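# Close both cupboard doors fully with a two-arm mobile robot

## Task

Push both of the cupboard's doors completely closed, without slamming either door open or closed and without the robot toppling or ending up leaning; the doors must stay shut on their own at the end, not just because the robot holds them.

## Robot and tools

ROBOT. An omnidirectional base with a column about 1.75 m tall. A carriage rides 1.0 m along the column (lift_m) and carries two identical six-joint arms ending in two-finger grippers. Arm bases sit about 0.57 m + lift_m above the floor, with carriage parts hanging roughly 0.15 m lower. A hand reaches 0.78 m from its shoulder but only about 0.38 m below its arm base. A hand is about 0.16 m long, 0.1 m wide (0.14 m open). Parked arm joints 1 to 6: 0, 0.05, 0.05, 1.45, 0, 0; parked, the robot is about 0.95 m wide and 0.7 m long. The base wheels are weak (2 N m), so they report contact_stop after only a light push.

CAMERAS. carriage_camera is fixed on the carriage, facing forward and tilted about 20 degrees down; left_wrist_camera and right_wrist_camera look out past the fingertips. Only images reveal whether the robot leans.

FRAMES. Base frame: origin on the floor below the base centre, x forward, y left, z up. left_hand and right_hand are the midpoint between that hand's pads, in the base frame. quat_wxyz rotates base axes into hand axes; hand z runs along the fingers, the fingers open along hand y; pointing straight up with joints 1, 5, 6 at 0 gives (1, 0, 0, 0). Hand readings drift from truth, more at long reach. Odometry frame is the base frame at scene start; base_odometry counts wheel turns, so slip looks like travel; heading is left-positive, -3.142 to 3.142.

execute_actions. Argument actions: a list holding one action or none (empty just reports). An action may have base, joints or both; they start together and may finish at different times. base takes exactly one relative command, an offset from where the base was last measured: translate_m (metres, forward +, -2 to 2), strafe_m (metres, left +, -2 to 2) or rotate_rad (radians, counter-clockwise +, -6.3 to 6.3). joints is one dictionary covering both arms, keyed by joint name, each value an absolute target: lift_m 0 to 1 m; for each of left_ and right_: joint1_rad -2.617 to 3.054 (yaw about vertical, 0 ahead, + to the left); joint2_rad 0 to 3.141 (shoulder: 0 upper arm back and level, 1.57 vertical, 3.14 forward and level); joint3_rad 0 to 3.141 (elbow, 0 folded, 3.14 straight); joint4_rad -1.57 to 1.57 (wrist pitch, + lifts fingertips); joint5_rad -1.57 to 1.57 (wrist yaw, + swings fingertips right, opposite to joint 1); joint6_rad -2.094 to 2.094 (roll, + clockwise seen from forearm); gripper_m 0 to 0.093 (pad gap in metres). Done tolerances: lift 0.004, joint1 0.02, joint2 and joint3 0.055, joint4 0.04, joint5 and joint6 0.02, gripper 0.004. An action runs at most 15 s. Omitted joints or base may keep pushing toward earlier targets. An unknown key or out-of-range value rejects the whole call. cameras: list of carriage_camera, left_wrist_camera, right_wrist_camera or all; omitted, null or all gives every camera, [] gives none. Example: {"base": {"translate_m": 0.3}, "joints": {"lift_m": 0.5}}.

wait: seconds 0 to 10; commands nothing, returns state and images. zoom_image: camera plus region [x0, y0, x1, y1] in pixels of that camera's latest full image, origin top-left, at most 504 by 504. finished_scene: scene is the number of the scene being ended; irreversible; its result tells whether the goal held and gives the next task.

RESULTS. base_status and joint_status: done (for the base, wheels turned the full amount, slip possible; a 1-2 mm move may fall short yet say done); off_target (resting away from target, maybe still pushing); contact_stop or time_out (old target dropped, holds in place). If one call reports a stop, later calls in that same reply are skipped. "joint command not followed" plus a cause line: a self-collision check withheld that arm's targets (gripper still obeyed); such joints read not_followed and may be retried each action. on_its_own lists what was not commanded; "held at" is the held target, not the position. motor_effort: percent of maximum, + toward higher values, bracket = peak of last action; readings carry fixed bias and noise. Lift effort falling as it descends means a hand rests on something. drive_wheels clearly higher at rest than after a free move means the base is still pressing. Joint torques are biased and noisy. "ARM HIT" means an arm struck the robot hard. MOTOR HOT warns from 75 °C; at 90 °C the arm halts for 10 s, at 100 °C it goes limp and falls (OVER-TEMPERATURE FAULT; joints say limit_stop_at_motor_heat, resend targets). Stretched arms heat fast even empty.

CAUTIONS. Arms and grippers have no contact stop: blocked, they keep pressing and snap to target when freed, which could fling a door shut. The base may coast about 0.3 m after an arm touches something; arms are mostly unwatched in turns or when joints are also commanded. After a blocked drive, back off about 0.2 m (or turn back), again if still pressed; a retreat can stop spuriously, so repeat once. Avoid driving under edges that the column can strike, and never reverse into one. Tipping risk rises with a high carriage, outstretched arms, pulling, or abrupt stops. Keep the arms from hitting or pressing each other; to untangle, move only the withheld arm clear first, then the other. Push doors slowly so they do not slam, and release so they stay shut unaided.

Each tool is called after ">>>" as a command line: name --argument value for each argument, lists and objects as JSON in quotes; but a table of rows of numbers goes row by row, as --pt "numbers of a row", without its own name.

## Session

>>> execute_actions --actions '[]' --cameras '["carriage_camera"]'

Scene clock: 0.00 s.
Joint torques (N m, as the arm reports them, + toward a larger angle): no reading
base_odometry: x=+0.000 y=+0.000 heading=+0.000 (m, m, rad; odometry frame)
base_status: not commanded
joint_positions: lift_m=+0.303 left_joint1_rad=-0.001 left_joint2_rad=+0.047 left_joint3_rad=+0.041 left_joint4_rad=+1.431 left_joint5_rad=+0.034 left_joint6_rad=-0.043 left_gripper_m=+0.094 right_joint1_rad=+0.012 right_joint2_rad=+0.044 right_joint3_rad=+0.051 right_joint4_rad=+1.414 right_joint5_rad=-0.022 right_joint6_rad=+0.009 right_gripper_m=+0.095
joint_status: not commanded
motor_effort: lift_m=+26 drive_wheels=+5 (%)
left_hand: x=+0.3010 y=+0.3120 z=+1.3020 quat_wxyz=(+0.997, +0.015, +0.074, -0.023) (m; base frame)
right_hand: x=+0.3007 y=-0.3137 z=+1.3043 quat_wxyz=(+0.997, -0.011, +0.075, +0.011) (m; base frame)
pictures: carriage_camera
Images, in order (width x height): carriage_camera 504x504.

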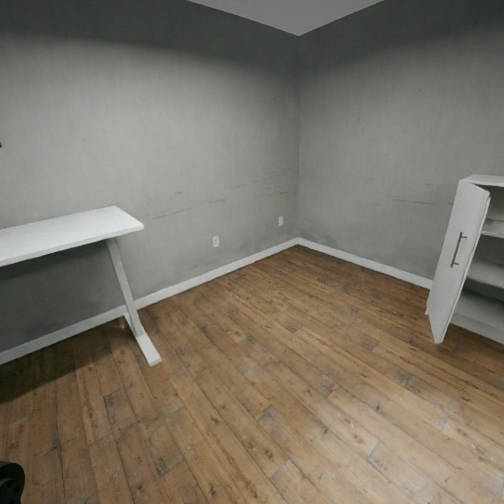

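>>> execute_actions --actions '[{"base":{"rotate_rad":-0.8},"joints":{"left_joint1_rad":0.7,"right_joint1_rad":-0.7,"left_joint2_rad":1.9,"left_joint3_rad":1.8,"left_joint4_rad":0.1,"right_joint2_rad":1.9,"right_joint3_rad":1.8,"right_joint4_rad":0.1,"left_gripper_m":0,"right_gripper_m":0,"lift_m":0,"left_joint5_rad":0.7,"right_joint5_rad":-0.7}}]'

Scene clock: 5.10 s.
Joint torques (N m, as the arm reports them, + toward a larger angle): left_arm=[  0.3  -12.82  10.74   2.31   0.2    0.01] | right_arm=[ -0.06 -13.81  10.31   2.03  -0.14  -0.1 ]
base_odometry: x=+0.000 y=+0.000 heading=-0.799 (m, m, rad; odometry frame)
base_status: done
joint_positions: lift_m=+0.003 left_joint1_rad=+0.699 left_joint2_rad=+1.908 left_joint3_rad=+1.783 left_joint4_rad=+0.089 left_joint5_rad=+0.693 left_joint6_rad=-0.043 left_gripper_m=+0.000 right_joint1_rad=-0.699 right_joint2_rad=+1.903 right_joint3_rad=+1.787 right_joint4_rad=+0.103 right_joint5_rad=-0.694 right_joint6_rad=+0.009 right_gripper_m=+0.001
joint_status: all done
joint sent to its limit — the command would take lift_m past its lower limit, so that joint was sent only as far as its limit.
motor_effort: lift_m=+26(27) drive_wheels=+23(49) (%)
left_hand: x=+0.7658 y=+0.5967 z=+0.9586 quat_wxyz=(+0.697, -0.026, +0.716, -0.021) (m; base frame)
right_hand: x=+0.7648 y=-0.5954 z=+0.9659 quat_wxyz=(+0.703, +0.008, +0.711, +0.005) (m; base frame)
pictures: carriage_camera, left_wrist_camera, right_wrist_camera
Images, in order (width x height): carriage_camera 504x504, left_wrist_camera 504x504, right_wrist_camera 504x504.

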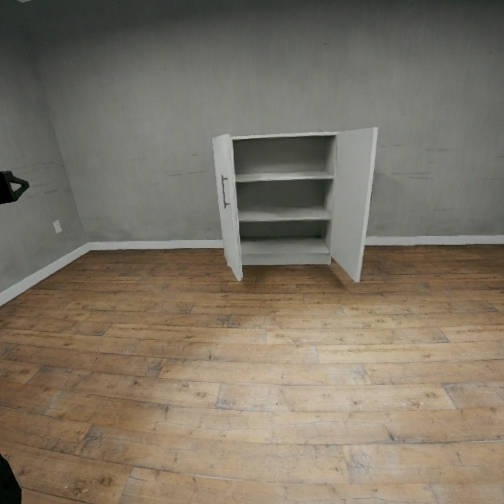

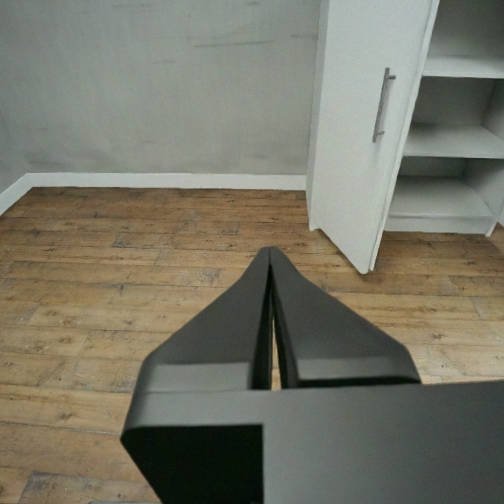

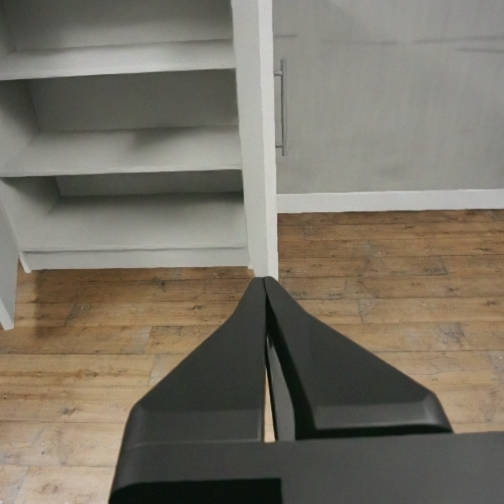

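>>> execute_actions --actions '[{"base":{"strafe_m":-0.17}}]' --cameras '[]'

>>> execute_actions --actions '[{"base":{"translate_m":0.85}}]'

Scene clock: 9.83 s.
Joint torques (N m, as the arm reports them, + toward a larger angle): left_arm=[  0.15 -12.64  10.86   2.29   0.19   0.01] | right_arm=[ -0.05 -13.78  10.2    1.99  -0.13  -0.1 ]
base_odometry: x=-0.122 y=-0.119 heading=-0.800 (m, m, rad; odometry frame)
base_status: done
joint_positions: lift_m=+0.003 left_joint1_rad=+0.700 left_joint2_rad=+1.908 left_joint3_rad=+1.783 left_joint4_rad=+0.091 left_joint5_rad=+0.694 left_joint6_rad=-0.043 left_gripper_m=+0.000 right_joint1_rad=-0.699 right_joint2_rad=+1.903 right_joint3_rad=+1.787 right_joint4_rad=+0.106 right_joint5_rad=-0.696 right_joint6_rad=+0.009 right_gripper_m=+0.001
joint_status: not commanded
motor_effort: lift_m=+26(26) drive_wheels=-13(55) (%)
left_hand: x=+0.7655 y=+0.5970 z=+0.9590 quat_wxyz=(+0.698, -0.025, +0.716, -0.021) (m; base frame)
right_hand: x=+0.7648 y=-0.5951 z=+0.9665 quat_wxyz=(+0.704, +0.007, +0.710, +0.005) (m; base frame)
pictures: none
No camera images: the call's "cameras" was empty. Leave "cameras" out to get every camera's image.

Scene clock: 13.90 s.
Joint torques (N m, as the arm reports them, + toward a larger angle): left_arm=[  0.05 -12.63  10.73   2.26   0.19   0.01] | right_arm=[  0.13 -13.79  10.22   2.04  -0.12  -0.1 ]
base_odometry: x=+0.469 y=-0.730 heading=-0.801 (m, m, rad; odometry frame)
base_status: done
joint_positions: lift_m=+0.003 left_joint1_rad=+0.700 left_joint2_rad=+1.908 left_joint3_rad=+1.783 left_joint4_rad=+0.093 left_joint5_rad=+0.694 left_joint6_rad=-0.043 left_gripper_m=+0.000 right_joint1_rad=-0.700 right_joint2_rad=+1.902 right_joint3_rad=+1.787 right_joint4_rad=+0.107 right_joint5_rad=-0.696 right_joint6_rad=+0.009 right_gripper_m=+0.001
joint_status: not commanded
motor_effort: lift_m=+26(26) drive_wheels=-11(49) (%)
left_hand: x=+0.7654 y=+0.5972 z=+0.9594 quat_wxyz=(+0.698, -0.025, +0.715, -0.020) (m; base frame)
right_hand: x=+0.7640 y=-0.5958 z=+0.9673 quat_wxyz=(+0.705, +0.007, +0.709, +0.004) (m; base frame)
pictures: carriage_camera, left_wrist_camera, right_wrist_camera
Images, in order (width x height): carriage_camera 504x504, left_wrist_camera 504x504, right_wrist_camera 504x504.

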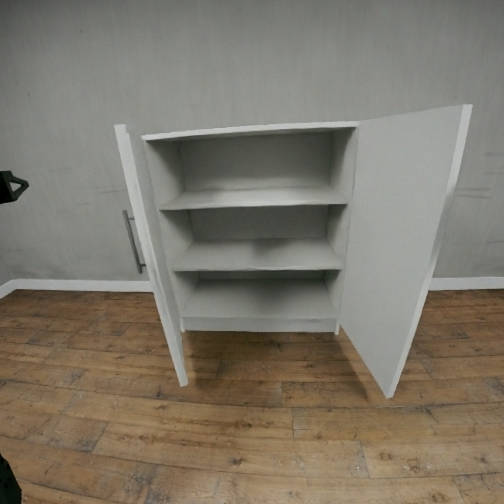

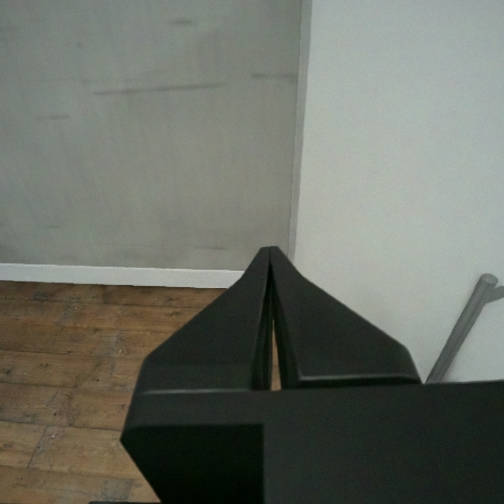

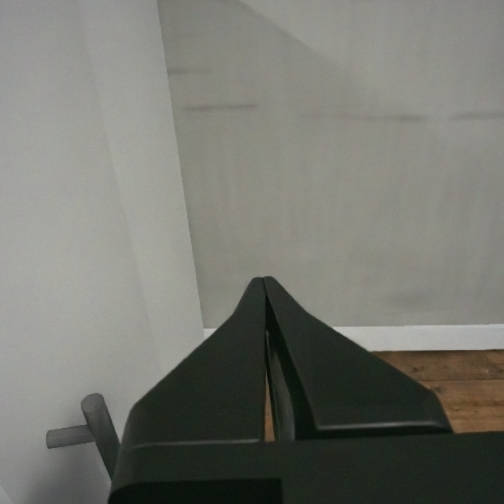

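>>> execute_actions --actions '[{"base":{"translate_m":0.17}}]' --cameras '[]'

>>> execute_actions --actions '[{"joints":{"left_joint1_rad":0.5,"right_joint1_rad":-0.5}}]' --cameras '[]'

>>> execute_actions --actions '[{"joints":{"left_joint1_rad":0.36,"right_joint1_rad":-0.36}}]' --cameras '[]'

>>> execute_actions --actions '[{"joints":{"left_joint1_rad":0.22,"right_joint1_rad":-0.22}}]' --cameras '["carriage_camera"]'

>>> execute_actions --actions '[{"joints":{"left_joint1_rad":0.08,"right_joint1_rad":-0.08}}]'

Scene clock: 19.87 s.
Joint torques (N m, as the arm reports them, + toward a larger angle): left_arm=[  0.07 -12.68  10.79   2.23   0.18   0.01] | right_arm=[  0.16 -13.86  10.27   1.99  -0.08  -0.1 ]
base_odometry: x=+0.587 y=-0.852 heading=-0.802 (m, m, rad; odometry frame)
base_status: done
joint_positions: lift_m=+0.003 left_joint1_rad=+0.701 left_joint2_rad=+1.908 left_joint3_rad=+1.783 left_joint4_rad=+0.095 left_joint5_rad=+0.695 left_joint6_rad=-0.043 left_gripper_m=+0.000 right_joint1_rad=-0.700 right_joint2_rad=+1.902 right_joint3_rad=+1.787 right_joint4_rad=+0.109 right_joint5_rad=-0.697 right_joint6_rad=+0.009 right_gripper_m=+0.001
joint_status: not commanded
motor_effort: lift_m=+26(26) drive_wheels=-11(45) (%)
left_hand: x=+0.7652 y=+0.5975 z=+0.9599 quat_wxyz=(+0.699, -0.024, +0.715, -0.019) (m; base frame)
right_hand: x=+0.7640 y=-0.5957 z=+0.9677 quat_wxyz=(+0.705, +0.006, +0.709, +0.003) (m; base frame)
pictures: none
No camera images: the call's "cameras" was empty. Leave "cameras" out to get every camera's image.

Scene clock: 20.83 s.
Joint torques (N m, as the arm reports them, + toward a larger angle): left_arm=[  0.52 -12.72  10.81   2.24   0.11   0.01] | right_arm=[ -0.13 -13.61  10.22   1.97  -0.02  -0.1 ]
base_odometry: x=+0.587 y=-0.852 heading=-0.802 (m, m, rad; odometry frame)
base_status: not commanded
joint_positions: lift_m=+0.003 left_joint1_rad=+0.495 left_joint2_rad=+1.908 left_joint3_rad=+1.783 left_joint4_rad=+0.095 left_joint5_rad=+0.700 left_joint6_rad=-0.043 left_gripper_m=+0.000 right_joint1_rad=-0.497 right_joint2_rad=+1.901 right_joint3_rad=+1.787 right_joint4_rad=+0.109 right_joint5_rad=-0.703 right_joint6_rad=+0.008 right_gripper_m=+0.001
joint_status: all done
motor_effort: lift_m=+26(26) drive_wheels=-8(11) (%)
left_hand: x=+0.8116 y=+0.4882 z=+0.9599 quat_wxyz=(+0.693, +0.051, +0.713, -0.093) (m; base frame)
right_hand: x=+0.8094 y=-0.4877 z=+0.9682 quat_wxyz=(+0.702, -0.069, +0.705, +0.077) (m; base frame)
pictures: none
No camera images: the call's "cameras" was empty. Leave "cameras" out to get every camera's image.

Scene clock: 21.57 s.
Joint torques (N m, as the arm reports them, + toward a larger angle): left_arm=[ -0.02 -12.61  10.79   2.25   0.24  -0.01] | right_arm=[ -0.54 -13.64  10.3    1.95  -0.07  -0.1 ]
base_odometry: x=+0.587 y=-0.852 heading=-0.802 (m, m, rad; odometry frame)
base_status: not commanded
joint_positions: lift_m=+0.003 left_joint1_rad=+0.362 left_joint2_rad=+1.908 left_joint3_rad=+1.783 left_joint4_rad=+0.094 left_joint5_rad=+0.690 left_joint6_rad=-0.042 left_gripper_m=+0.000 right_joint1_rad=-0.353 right_joint2_rad=+1.901 right_joint3_rad=+1.787 right_joint4_rad=+0.109 right_joint5_rad=-0.702 right_joint6_rad=+0.008 right_gripper_m=+0.001
joint_status: all done
motor_effort: lift_m=+26(26) drive_wheels=-8(9) (%)
left_hand: x=+0.8299 y=+0.4156 z=+0.9597 quat_wxyz=(+0.685, +0.095, +0.709, -0.135) (m; base frame)
right_hand: x=+0.8282 y=-0.4074 z=+0.9682 quat_wxyz=(+0.694, -0.119, +0.698, +0.127) (m; base frame)
pictures: none
No camera images: the call's "cameras" was empty. Leave "cameras" out to get every camera's image.

Scene clock: 22.50 s.
Joint torques (N m, as the arm reports them, + toward a larger angle): left_arm=[  0.56 -12.72  10.86   2.24   0.24  -0.01] | right_arm=[  0.22 -13.7   10.17   1.97  -0.17  -0.09]
base_odometry: x=+0.587 y=-0.852 heading=-0.802 (m, m, rad; odometry frame)
base_status: not commanded
joint_positions: lift_m=+0.003 left_joint1_rad=+0.215 left_joint2_rad=+1.908 left_joint3_rad=+1.783 left_joint4_rad=+0.094 left_joint5_rad=+0.689 left_joint6_rad=-0.041 left_gripper_m=+0.000 right_joint1_rad=-0.224 right_joint2_rad=+1.901 right_joint3_rad=+1.787 right_joint4_rad=+0.111 right_joint5_rad=-0.691 right_joint6_rad=+0.008 right_gripper_m=+0.001
joint_status: all done
motor_effort: lift_m=+26(26) drive_wheels=+11(9) (%)
left_hand: x=+0.8382 y=+0.3313 z=+0.9597 quat_wxyz=(+0.674, +0.147, +0.700, -0.185) (m; base frame)
right_hand: x=+0.8360 y=-0.3357 z=+0.9686 quat_wxyz=(+0.686, -0.161, +0.690, +0.167) (m; base frame)
pictures: carriage_camera
Images, in order (width x height): carriage_camera 504x504.

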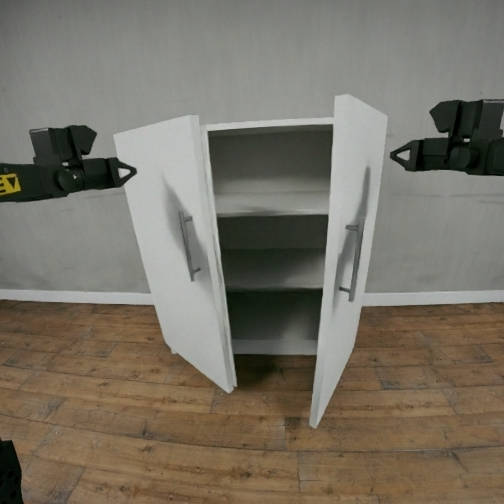

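Scene clock: 23.40 s.
Joint torques (N m, as the arm reports them, + toward a larger angle): left_arm=[  0.49 -12.69  10.8    2.26   0.14  -0.01] | right_arm=[ -0.42 -13.68  10.23   1.96  -0.07  -0.09]
base_odometry: x=+0.587 y=-0.852 heading=-0.802 (m, m, rad; odometry frame)
base_status: not commanded
joint_positions: lift_m=+0.003 left_joint1_rad=+0.075 left_joint2_rad=+1.908 left_joint3_rad=+1.783 left_joint4_rad=+0.094 left_joint5_rad=+0.698 left_joint6_rad=-0.041 left_gripper_m=+0.000 right_joint1_rad=-0.071 right_joint2_rad=+1.901 right_joint3_rad=+1.787 right_joint4_rad=+0.111 right_joint5_rad=-0.700 right_joint6_rad=+0.008 right_gripper_m=+0.001
joint_status: all done
motor_effort: lift_m=+26(26) drive_wheels=+11(11) (%)
left_hand: x=+0.8336 y=+0.2497 z=+0.9597 quat_wxyz=(+0.658, +0.199, +0.687, -0.234) (m; base frame)
right_hand: x=+0.8312 y=-0.2475 z=+0.9686 quat_wxyz=(+0.671, -0.216, +0.674, +0.222) (m; base frame)
pictures: carriage_camera, left_wrist_camera, right_wrist_camera
Images, in order (width x height): carriage_camera 504x504, left_wrist_camera 504x504, right_wrist_camera 504x504.

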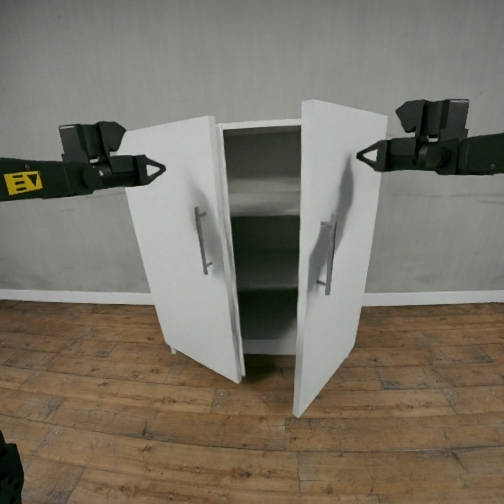

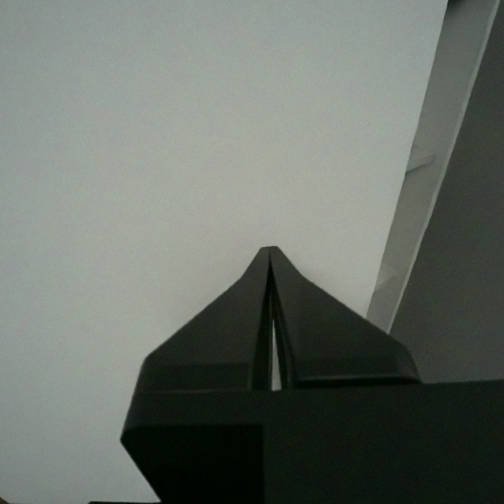

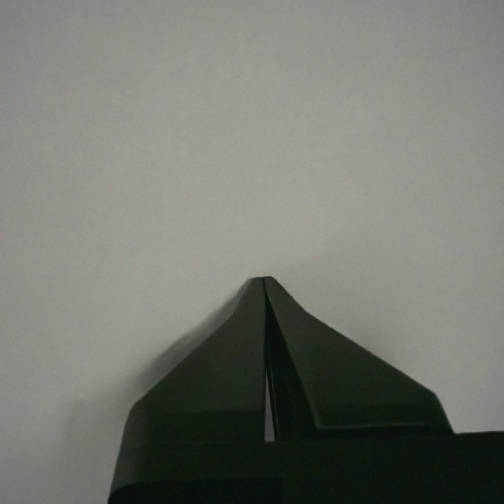

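Left first this time.

>>> execute_actions --actions '[{"joints":{"left_joint1_rad":0.0,"left_joint5_rad":0.5,"right_joint1_rad":0.05,"right_joint5_rad":-1.0}}]' --cameras '[]'

>>> execute_actions --actions '[{"base":{"translate_m":0.06}}]' --cameras '[]'

>>> execute_actions --actions '[{"base":{"translate_m":0.05}}]' --cameras '[]'

>>> execute_actions --actions '[{"base":{"translate_m":0.04}}]' --cameras '["carriage_camera"]'

Scene clock: 27.83 s.
Joint torques (N m, as the arm reports them, + toward a larger angle): left_arm=[  0.41 -12.79  10.86   2.33   0.01  -0.01] | right_arm=[ -0.5  -13.05  10.06   1.79  -0.14  -0.09]
base_odometry: x=+0.587 y=-0.852 heading=-0.802 (m, m, rad; odometry frame)
base_status: not commanded
joint_positions: lift_m=+0.003 left_joint1_rad=-0.004 left_joint2_rad=+1.908 left_joint3_rad=+1.783 left_joint4_rad=+0.095 left_joint5_rad=+0.509 left_joint6_rad=-0.041 left_gripper_m=+0.000 right_joint1_rad=+0.058 right_joint2_rad=+1.898 right_joint3_rad=+1.787 right_joint4_rad=+0.111 right_joint5_rad=-0.994 right_joint6_rad=+0.007 right_gripper_m=+0.001
joint_status: all done
motor_effort: lift_m=+26(26) drive_wheels=-7(13) (%)
left_hand: x=+0.8449 y=+0.2316 z=+0.9592 quat_wxyz=(+0.670, +0.163, +0.698, -0.196) (m; base frame)
right_hand: x=+0.7769 y=-0.1439 z=+0.9703 quat_wxyz=(+0.610, -0.353, +0.613, +0.357) (m; base frame)
pictures: none
No camera images: the call's "cameras" was empty. Leave "cameras" out to get every camera's image.

Scene clock: 29.20 s.
Joint torques (N m, as the arm reports them, + toward a larger angle): left_arm=[  0.37 -12.76  10.88   2.32   0.03  -0.01] | right_arm=[ -0.43 -13.38   9.95   1.79  -0.07  -0.09]
base_odometry: x=+0.629 y=-0.895 heading=-0.803 (m, m, rad; odometry frame)
base_status: done
joint_positions: lift_m=+0.003 left_joint1_rad=-0.003 left_joint2_rad=+1.908 left_joint3_rad=+1.783 left_joint4_rad=+0.096 left_joint5_rad=+0.507 left_joint6_rad=-0.041 left_gripper_m=+0.000 right_joint1_rad=+0.056 right_joint2_rad=+1.898 right_joint3_rad=+1.787 right_joint4_rad=+0.110 right_joint5_rad=-0.999 right_joint6_rad=+0.007 right_gripper_m=+0.001
joint_status: not commanded
motor_effort: lift_m=+26(26) drive_wheels=-9(45) (%)
left_hand: x=+0.8452 y=+0.2325 z=+0.9595 quat_wxyz=(+0.670, +0.162, +0.698, -0.195) (m; base frame)
right_hand: x=+0.7765 y=-0.1443 z=+0.9701 quat_wxyz=(+0.609, -0.353, +0.613, +0.358) (m; base frame)
pictures: none
No camera images: the call's "cameras" was empty. Leave "cameras" out to get every camera's image.

Scene clock: 30.50 s.
Joint torques (N m, as the arm reports them, + toward a larger angle): left_arm=[  0.17 -12.59  10.81   2.31   0.02  -0.01] | right_arm=[ -0.26 -13.28  10.1    1.78   0.01  -0.09]
base_odometry: x=+0.663 y=-0.932 heading=-0.804 (m, m, rad; odometry frame)
base_status: done
joint_positions: lift_m=+0.003 left_joint1_rad=-0.002 left_joint2_rad=+1.907 left_joint3_rad=+1.783 left_joint4_rad=+0.095 left_joint5_rad=+0.508 left_joint6_rad=-0.041 left_gripper_m=+0.000 right_joint1_rad=+0.054 right_joint2_rad=+1.898 right_joint3_rad=+1.787 right_joint4_rad=+0.109 right_joint5_rad=-1.006 right_joint6_rad=+0.007 right_gripper_m=+0.001
joint_status: not commanded
motor_effort: lift_m=+26(26) drive_wheels=-9(46) (%)
left_hand: x=+0.8448 y=+0.2333 z=+0.9601 quat_wxyz=(+0.671, +0.161, +0.697, -0.194) (m; base frame)
right_hand: x=+0.7757 y=-0.1445 z=+0.9699 quat_wxyz=(+0.608, -0.355, +0.612, +0.360) (m; base frame)
pictures: none
No camera images: the call's "cameras" was empty. Leave "cameras" out to get every camera's image.

Scene clock: 31.70 s.
Joint torques (N m, as the arm reports them, + toward a larger angle): left_arm=[  0.2  -12.44  10.88   2.29   0.01  -0.01] | right_arm=[  0.04 -13.21  10.06   1.82   0.    -0.09]
base_odometry: x=+0.691 y=-0.961 heading=-0.806 (m, m, rad; odometry frame)
base_status: done
joint_positions: lift_m=+0.003 left_joint1_rad=-0.001 left_joint2_rad=+1.905 left_joint3_rad=+1.783 left_joint4_rad=+0.095 left_joint5_rad=+0.509 left_joint6_rad=-0.041 left_gripper_m=+0.000 right_joint1_rad=+0.053 right_joint2_rad=+1.898 right_joint3_rad=+1.787 right_joint4_rad=+0.107 right_joint5_rad=-1.007 right_joint6_rad=+0.007 right_gripper_m=+0.001
joint_status: not commanded
motor_effort: lift_m=+26(26) drive_wheels=-8(45) (%)
left_hand: x=+0.8444 y=+0.2336 z=+0.9611 quat_wxyz=(+0.671, +0.162, +0.697, -0.194) (m; base frame)
right_hand: x=+0.7758 y=-0.1454 z=+0.9698 quat_wxyz=(+0.608, -0.354, +0.613, +0.360) (m; base frame)
pictures: carriage_camera
Images, in order (width x height): carriage_camera 504x504.

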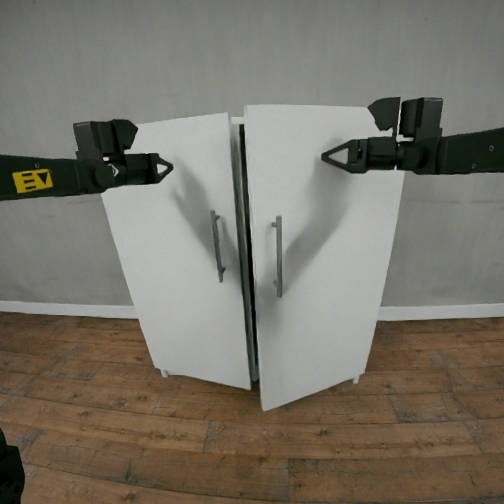

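>>> execute_actions --actions '[{"base":{"translate_m":0.03}}]' --cameras '[]'

>>> execute_actions --actions '[{"base":{"translate_m":0.03}}]' --cameras '[]'

>>> execute_actions --actions '[{"joints":{"right_joint5_rad":-0.88}}]' --cameras '[]'

>>> execute_actions --actions '[{"joints":{"right_joint5_rad":-0.76}}]' --cameras '[]'

>>> execute_actions --actions '[{"joints":{"right_joint5_rad":-0.64}}]' --cameras '[]'

>>> execute_actions --actions '[{"joints":{"right_joint5_rad":-0.5}}]'

Scene clock: 37.23 s.
Joint torques (N m, as the arm reports them, + toward a larger angle): left_arm=[  0.18 -12.45  10.66   2.31   0.01  -0.01] | right_arm=[ -0.22 -12.85  10.15   1.84   0.    -0.09]
base_odometry: x=+0.711 y=-0.983 heading=-0.806 (m, m, rad; odometry frame)
base_status: done
joint_positions: lift_m=+0.003 left_joint1_rad=+0.000 left_joint2_rad=+1.905 left_joint3_rad=+1.785 left_joint4_rad=+0.096 left_joint5_rad=+0.509 left_joint6_rad=-0.041 left_gripper_m=+0.000 right_joint1_rad=+0.053 right_joint2_rad=+1.897 right_joint3_rad=+1.787 right_joint4_rad=+0.106 right_joint5_rad=-1.008 right_joint6_rad=+0.007 right_gripper_m=+0.001
joint_status: not commanded
motor_effort: lift_m=+26(26) drive_wheels=-10(45) (%)
left_hand: x=+0.8445 y=+0.2343 z=+0.9622 quat_wxyz=(+0.672, +0.161, +0.696, -0.194) (m; base frame)
right_hand: x=+0.7753 y=-0.1453 z=+0.9702 quat_wxyz=(+0.607, -0.355, +0.613, +0.360) (m; base frame)
pictures: none
No camera images: the call's "cameras" was empty. Leave "cameras" out to get every camera's image.

Scene clock: 38.20 s.
Joint torques (N m, as the arm reports them, + toward a larger angle): left_arm=[  0.09 -12.49  10.75   2.3    0.02  -0.01] | right_arm=[ -0.09 -12.87  10.03   1.83   0.02  -0.09]
base_odometry: x=+0.732 y=-1.005 heading=-0.807 (m, m, rad; odometry frame)
base_status: done
joint_positions: lift_m=+0.003 left_joint1_rad=+0.001 left_joint2_rad=+1.905 left_joint3_rad=+1.786 left_joint4_rad=+0.095 left_joint5_rad=+0.509 left_joint6_rad=-0.041 left_gripper_m=+0.000 right_joint1_rad=+0.053 right_joint2_rad=+1.896 right_joint3_rad=+1.787 right_joint4_rad=+0.106 right_joint5_rad=-1.008 right_joint6_rad=+0.007 right_gripper_m=+0.001
joint_status: not commanded
motor_effort: lift_m=+26(26) drive_wheels=-8(45) (%)
left_hand: x=+0.8443 y=+0.2345 z=+0.9627 quat_wxyz=(+0.672, +0.161, +0.696, -0.194) (m; base frame)
right_hand: x=+0.7750 y=-0.1454 z=+0.9708 quat_wxyz=(+0.608, -0.355, +0.612, +0.360) (m; base frame)
pictures: none
No camera images: the call's "cameras" was empty. Leave "cameras" out to get every camera's image.

Scene clock: 38.90 s.
Joint torques (N m, as the arm reports them, + toward a larger angle): left_arm=[  0.13 -12.38  10.68   2.31   0.01  -0.01] | right_arm=[ -0.04 -12.94  10.12   1.9   -0.02  -0.09]
base_odometry: x=+0.732 y=-1.005 heading=-0.807 (m, m, rad; odometry frame)
base_status: not commanded
joint_positions: lift_m=+0.003 left_joint1_rad=+0.001 left_joint2_rad=+1.905 left_joint3_rad=+1.786 left_joint4_rad=+0.095 left_joint5_rad=+0.508 left_joint6_rad=-0.041 left_gripper_m=+0.000 right_joint1_rad=+0.053 right_joint2_rad=+1.896 right_joint3_rad=+1.787 right_joint4_rad=+0.106 right_joint5_rad=-0.889 right_joint6_rad=+0.007 right_gripper_m=+0.001
joint_status: all done
motor_effort: lift_m=+26(26) drive_wheels=-8(8) (%)
left_hand: x=+0.8443 y=+0.2346 z=+0.9627 quat_wxyz=(+0.673, +0.161, +0.696, -0.193) (m; base frame)
right_hand: x=+0.7922 y=-0.1564 z=+0.9708 quat_wxyz=(+0.628, -0.318, +0.632, +0.323) (m; base frame)
pictures: none
No camera images: the call's "cameras" was empty. Leave "cameras" out to get every camera's image.

Scene clock: 39.60 s.
Joint torques (N m, as the arm reports them, + toward a larger angle): left_arm=[  0.06 -12.4   10.61   2.33   0.01  -0.01] | right_arm=[ -0.13 -13.05  10.23   1.95  -0.04  -0.09]
base_odometry: x=+0.732 y=-1.005 heading=-0.807 (m, m, rad; odometry frame)
base_status: not commanded
joint_positions: lift_m=+0.003 left_joint1_rad=+0.001 left_joint2_rad=+1.905 left_joint3_rad=+1.786 left_joint4_rad=+0.095 left_joint5_rad=+0.508 left_joint6_rad=-0.041 left_gripper_m=+0.000 right_joint1_rad=+0.053 right_joint2_rad=+1.896 right_joint3_rad=+1.787 right_joint4_rad=+0.106 right_joint5_rad=-0.769 right_joint6_rad=+0.007 right_gripper_m=+0.001
joint_status: all done
motor_effort: lift_m=+26(26) drive_wheels=-8(8) (%)
left_hand: x=+0.8443 y=+0.2346 z=+0.9627 quat_wxyz=(+0.673, +0.161, +0.696, -0.193) (m; base frame)
right_hand: x=+0.8081 y=-0.1695 z=+0.9707 quat_wxyz=(+0.646, -0.280, +0.650, +0.285) (m; base frame)
pictures: none
No camera images: the call's "cameras" was empty. Leave "cameras" out to get every camera's image.

Scene clock: 40.33 s.
Joint torques (N m, as the arm reports them, + toward a larger angle): left_arm=[  0.12 -12.43  10.63   2.33   0.01  -0.01] | right_arm=[ -0.09 -12.99  10.22   2.05   0.03  -0.09]
base_odometry: x=+0.732 y=-1.005 heading=-0.807 (m, m, rad; odometry frame)
base_status: not commanded
joint_positions: lift_m=+0.003 left_joint1_rad=+0.001 left_joint2_rad=+1.905 left_joint3_rad=+1.786 left_joint4_rad=+0.095 left_joint5_rad=+0.508 left_joint6_rad=-0.041 left_gripper_m=+0.000 right_joint1_rad=+0.053 right_joint2_rad=+1.896 right_joint3_rad=+1.787 right_joint4_rad=+0.106 right_joint5_rad=-0.649 right_joint6_rad=+0.007 right_gripper_m=+0.001
joint_status: all done
motor_effort: lift_m=+26(26) drive_wheels=-8(7) (%)
left_hand: x=+0.8443 y=+0.2346 z=+0.9627 quat_wxyz=(+0.673, +0.161, +0.696, -0.193) (m; base frame)
right_hand: x=+0.8223 y=-0.1844 z=+0.9707 quat_wxyz=(+0.662, -0.240, +0.666, +0.246) (m; base frame)
pictures: none
No camera images: the call's "cameras" was empty. Leave "cameras" out to get every camera's image.

Scene clock: 41.07 s.
Joint torques (N m, as the arm reports them, + toward a larger angle): left_arm=[  0.05 -12.35  10.57   2.32   0.01  -0.01] | right_arm=[ -0.11 -13.16  10.31   2.08   0.35  -0.09]
base_odometry: x=+0.732 y=-1.005 heading=-0.807 (m, m, rad; odometry frame)
base_status: not commanded
joint_positions: lift_m=+0.003 left_joint1_rad=+0.001 left_joint2_rad=+1.905 left_joint3_rad=+1.786 left_joint4_rad=+0.095 left_joint5_rad=+0.508 left_joint6_rad=-0.041 left_gripper_m=+0.000 right_joint1_rad=+0.053 right_joint2_rad=+1.896 right_joint3_rad=+1.787 right_joint4_rad=+0.105 right_joint5_rad=-0.537 right_joint6_rad=+0.007 right_gripper_m=+0.001
joint_status: right_joint5_rad off_target (ended at -0.537, target -0.500)
motor_effort: lift_m=+26(26) drive_wheels=-7(7) (%)
left_hand: x=+0.8443 y=+0.2346 z=+0.9627 quat_wxyz=(+0.673, +0.161, +0.696, -0.193) (m; base frame)
right_hand: x=+0.8339 y=-0.1998 z=+0.9704 quat_wxyz=(+0.675, -0.203, +0.679, +0.208) (m; base frame)
pictures: carriage_camera, left_wrist_camera, right_wrist_camera
Images, in order (width x height): carriage_camera 504x504, left_wrist_camera 504x504, right_wrist_camera 504x504.

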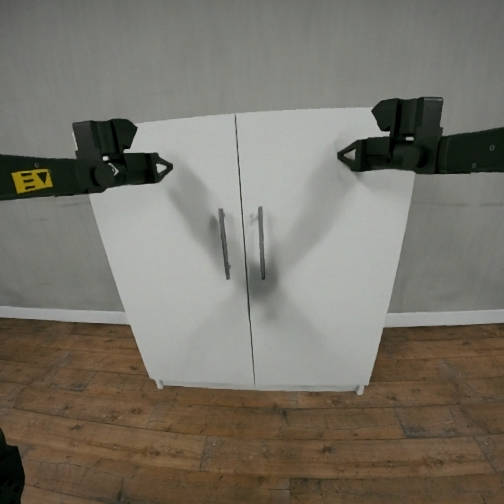

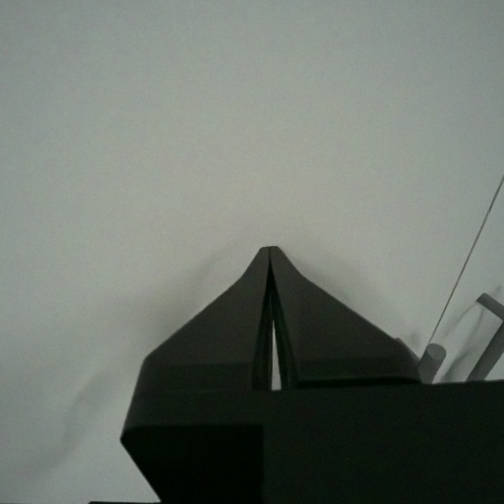

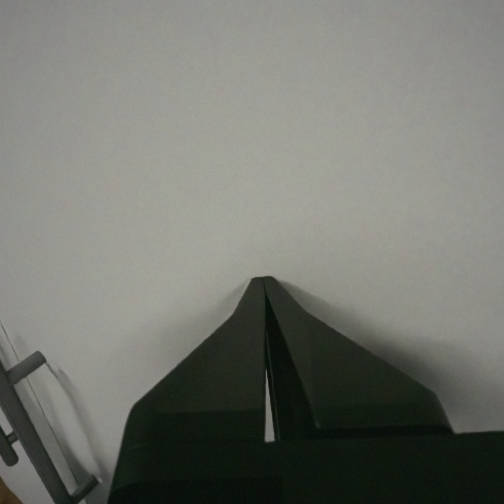

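>>> execute_actions --actions '[{"joints":{"right_joint5_rad":-0.4,"left_joint5_rad":0.25}}]' --cameras '[]'

>>> execute_actions --actions '[{"joints":{"right_joint5_rad":-0.9,"left_joint5_rad":0.9}}]' --cameras '[]'

>>> finished_scene --scene 2

Scene clock: 45.40 s.
Joint torques (N m, as the arm reports them, + toward a larger angle): left_arm=[  0.1  -12.45  10.67   2.4    0.    -0.01] | right_arm=[ -0.76 -12.47  10.3    2.26   1.05  -0.09]
base_odometry: x=+0.732 y=-1.005 heading=-0.807 (m, m, rad; odometry frame)
base_status: not commanded
joint_positions: lift_m=+0.003 left_joint1_rad=+0.001 left_joint2_rad=+1.905 left_joint3_rad=+1.786 left_joint4_rad=+0.095 left_joint5_rad=+0.259 left_joint6_rad=-0.041 left_gripper_m=+0.000 right_joint1_rad=+0.061 right_joint2_rad=+1.888 right_joint3_rad=+1.787 right_joint4_rad=+0.087 right_joint5_rad=-0.499 right_joint6_rad=+0.007 right_gripper_m=+0.001
joint_status: right_joint5_rad off_target (ended at -0.499, target -0.400); the others done
motor_effort: lift_m=+26(26) drive_wheels=-7(7) (%)
left_hand: x=+0.8603 y=+0.2742 z=+0.9623 quat_wxyz=(+0.691, +0.075, +0.711, -0.106) (m; base frame)
right_hand: x=+0.8343 y=-0.2004 z=+0.9704 quat_wxyz=(+0.674, -0.192, +0.685, +0.199) (m; base frame)
pictures: none
No camera images: the call's "cameras" was empty. Leave "cameras" out to get every camera's image.

Scene clock: 46.60 s.
Joint torques (N m, as the arm reports them, + toward a larger angle): left_arm=[  0.07 -12.22  10.42   2.12   0.22  -0.01] | right_arm=[ -0.53 -12.29  10.12   1.95  -0.14  -0.09]
base_odometry: x=+0.732 y=-1.005 heading=-0.807 (m, m, rad; odometry frame)
base_status: not commanded
joint_positions: lift_m=+0.003 left_joint1_rad=+0.001 left_joint2_rad=+1.905 left_joint3_rad=+1.786 left_joint4_rad=+0.095 left_joint5_rad=+0.892 left_joint6_rad=-0.041 left_gripper_m=+0.000 right_joint1_rad=+0.059 right_joint2_rad=+1.888 right_joint3_rad=+1.787 right_joint4_rad=+0.100 right_joint5_rad=-0.895 right_joint6_rad=+0.007 right_gripper_m=+0.001
joint_status: all done
motor_effort: lift_m=+26(26) drive_wheels=-7(7) (%)
left_hand: x=+0.8022 y=+0.1844 z=+0.9637 quat_wxyz=(+0.624, +0.288, +0.652, -0.321) (m; base frame)
right_hand: x=+0.7882 y=-0.1525 z=+0.9734 quat_wxyz=(+0.627, -0.322, +0.630, +0.327) (m; base frame)
pictures: none
No camera images: the call's "cameras" was empty. Leave "cameras" out to get every camera's image.

The scene is finished: the task was done.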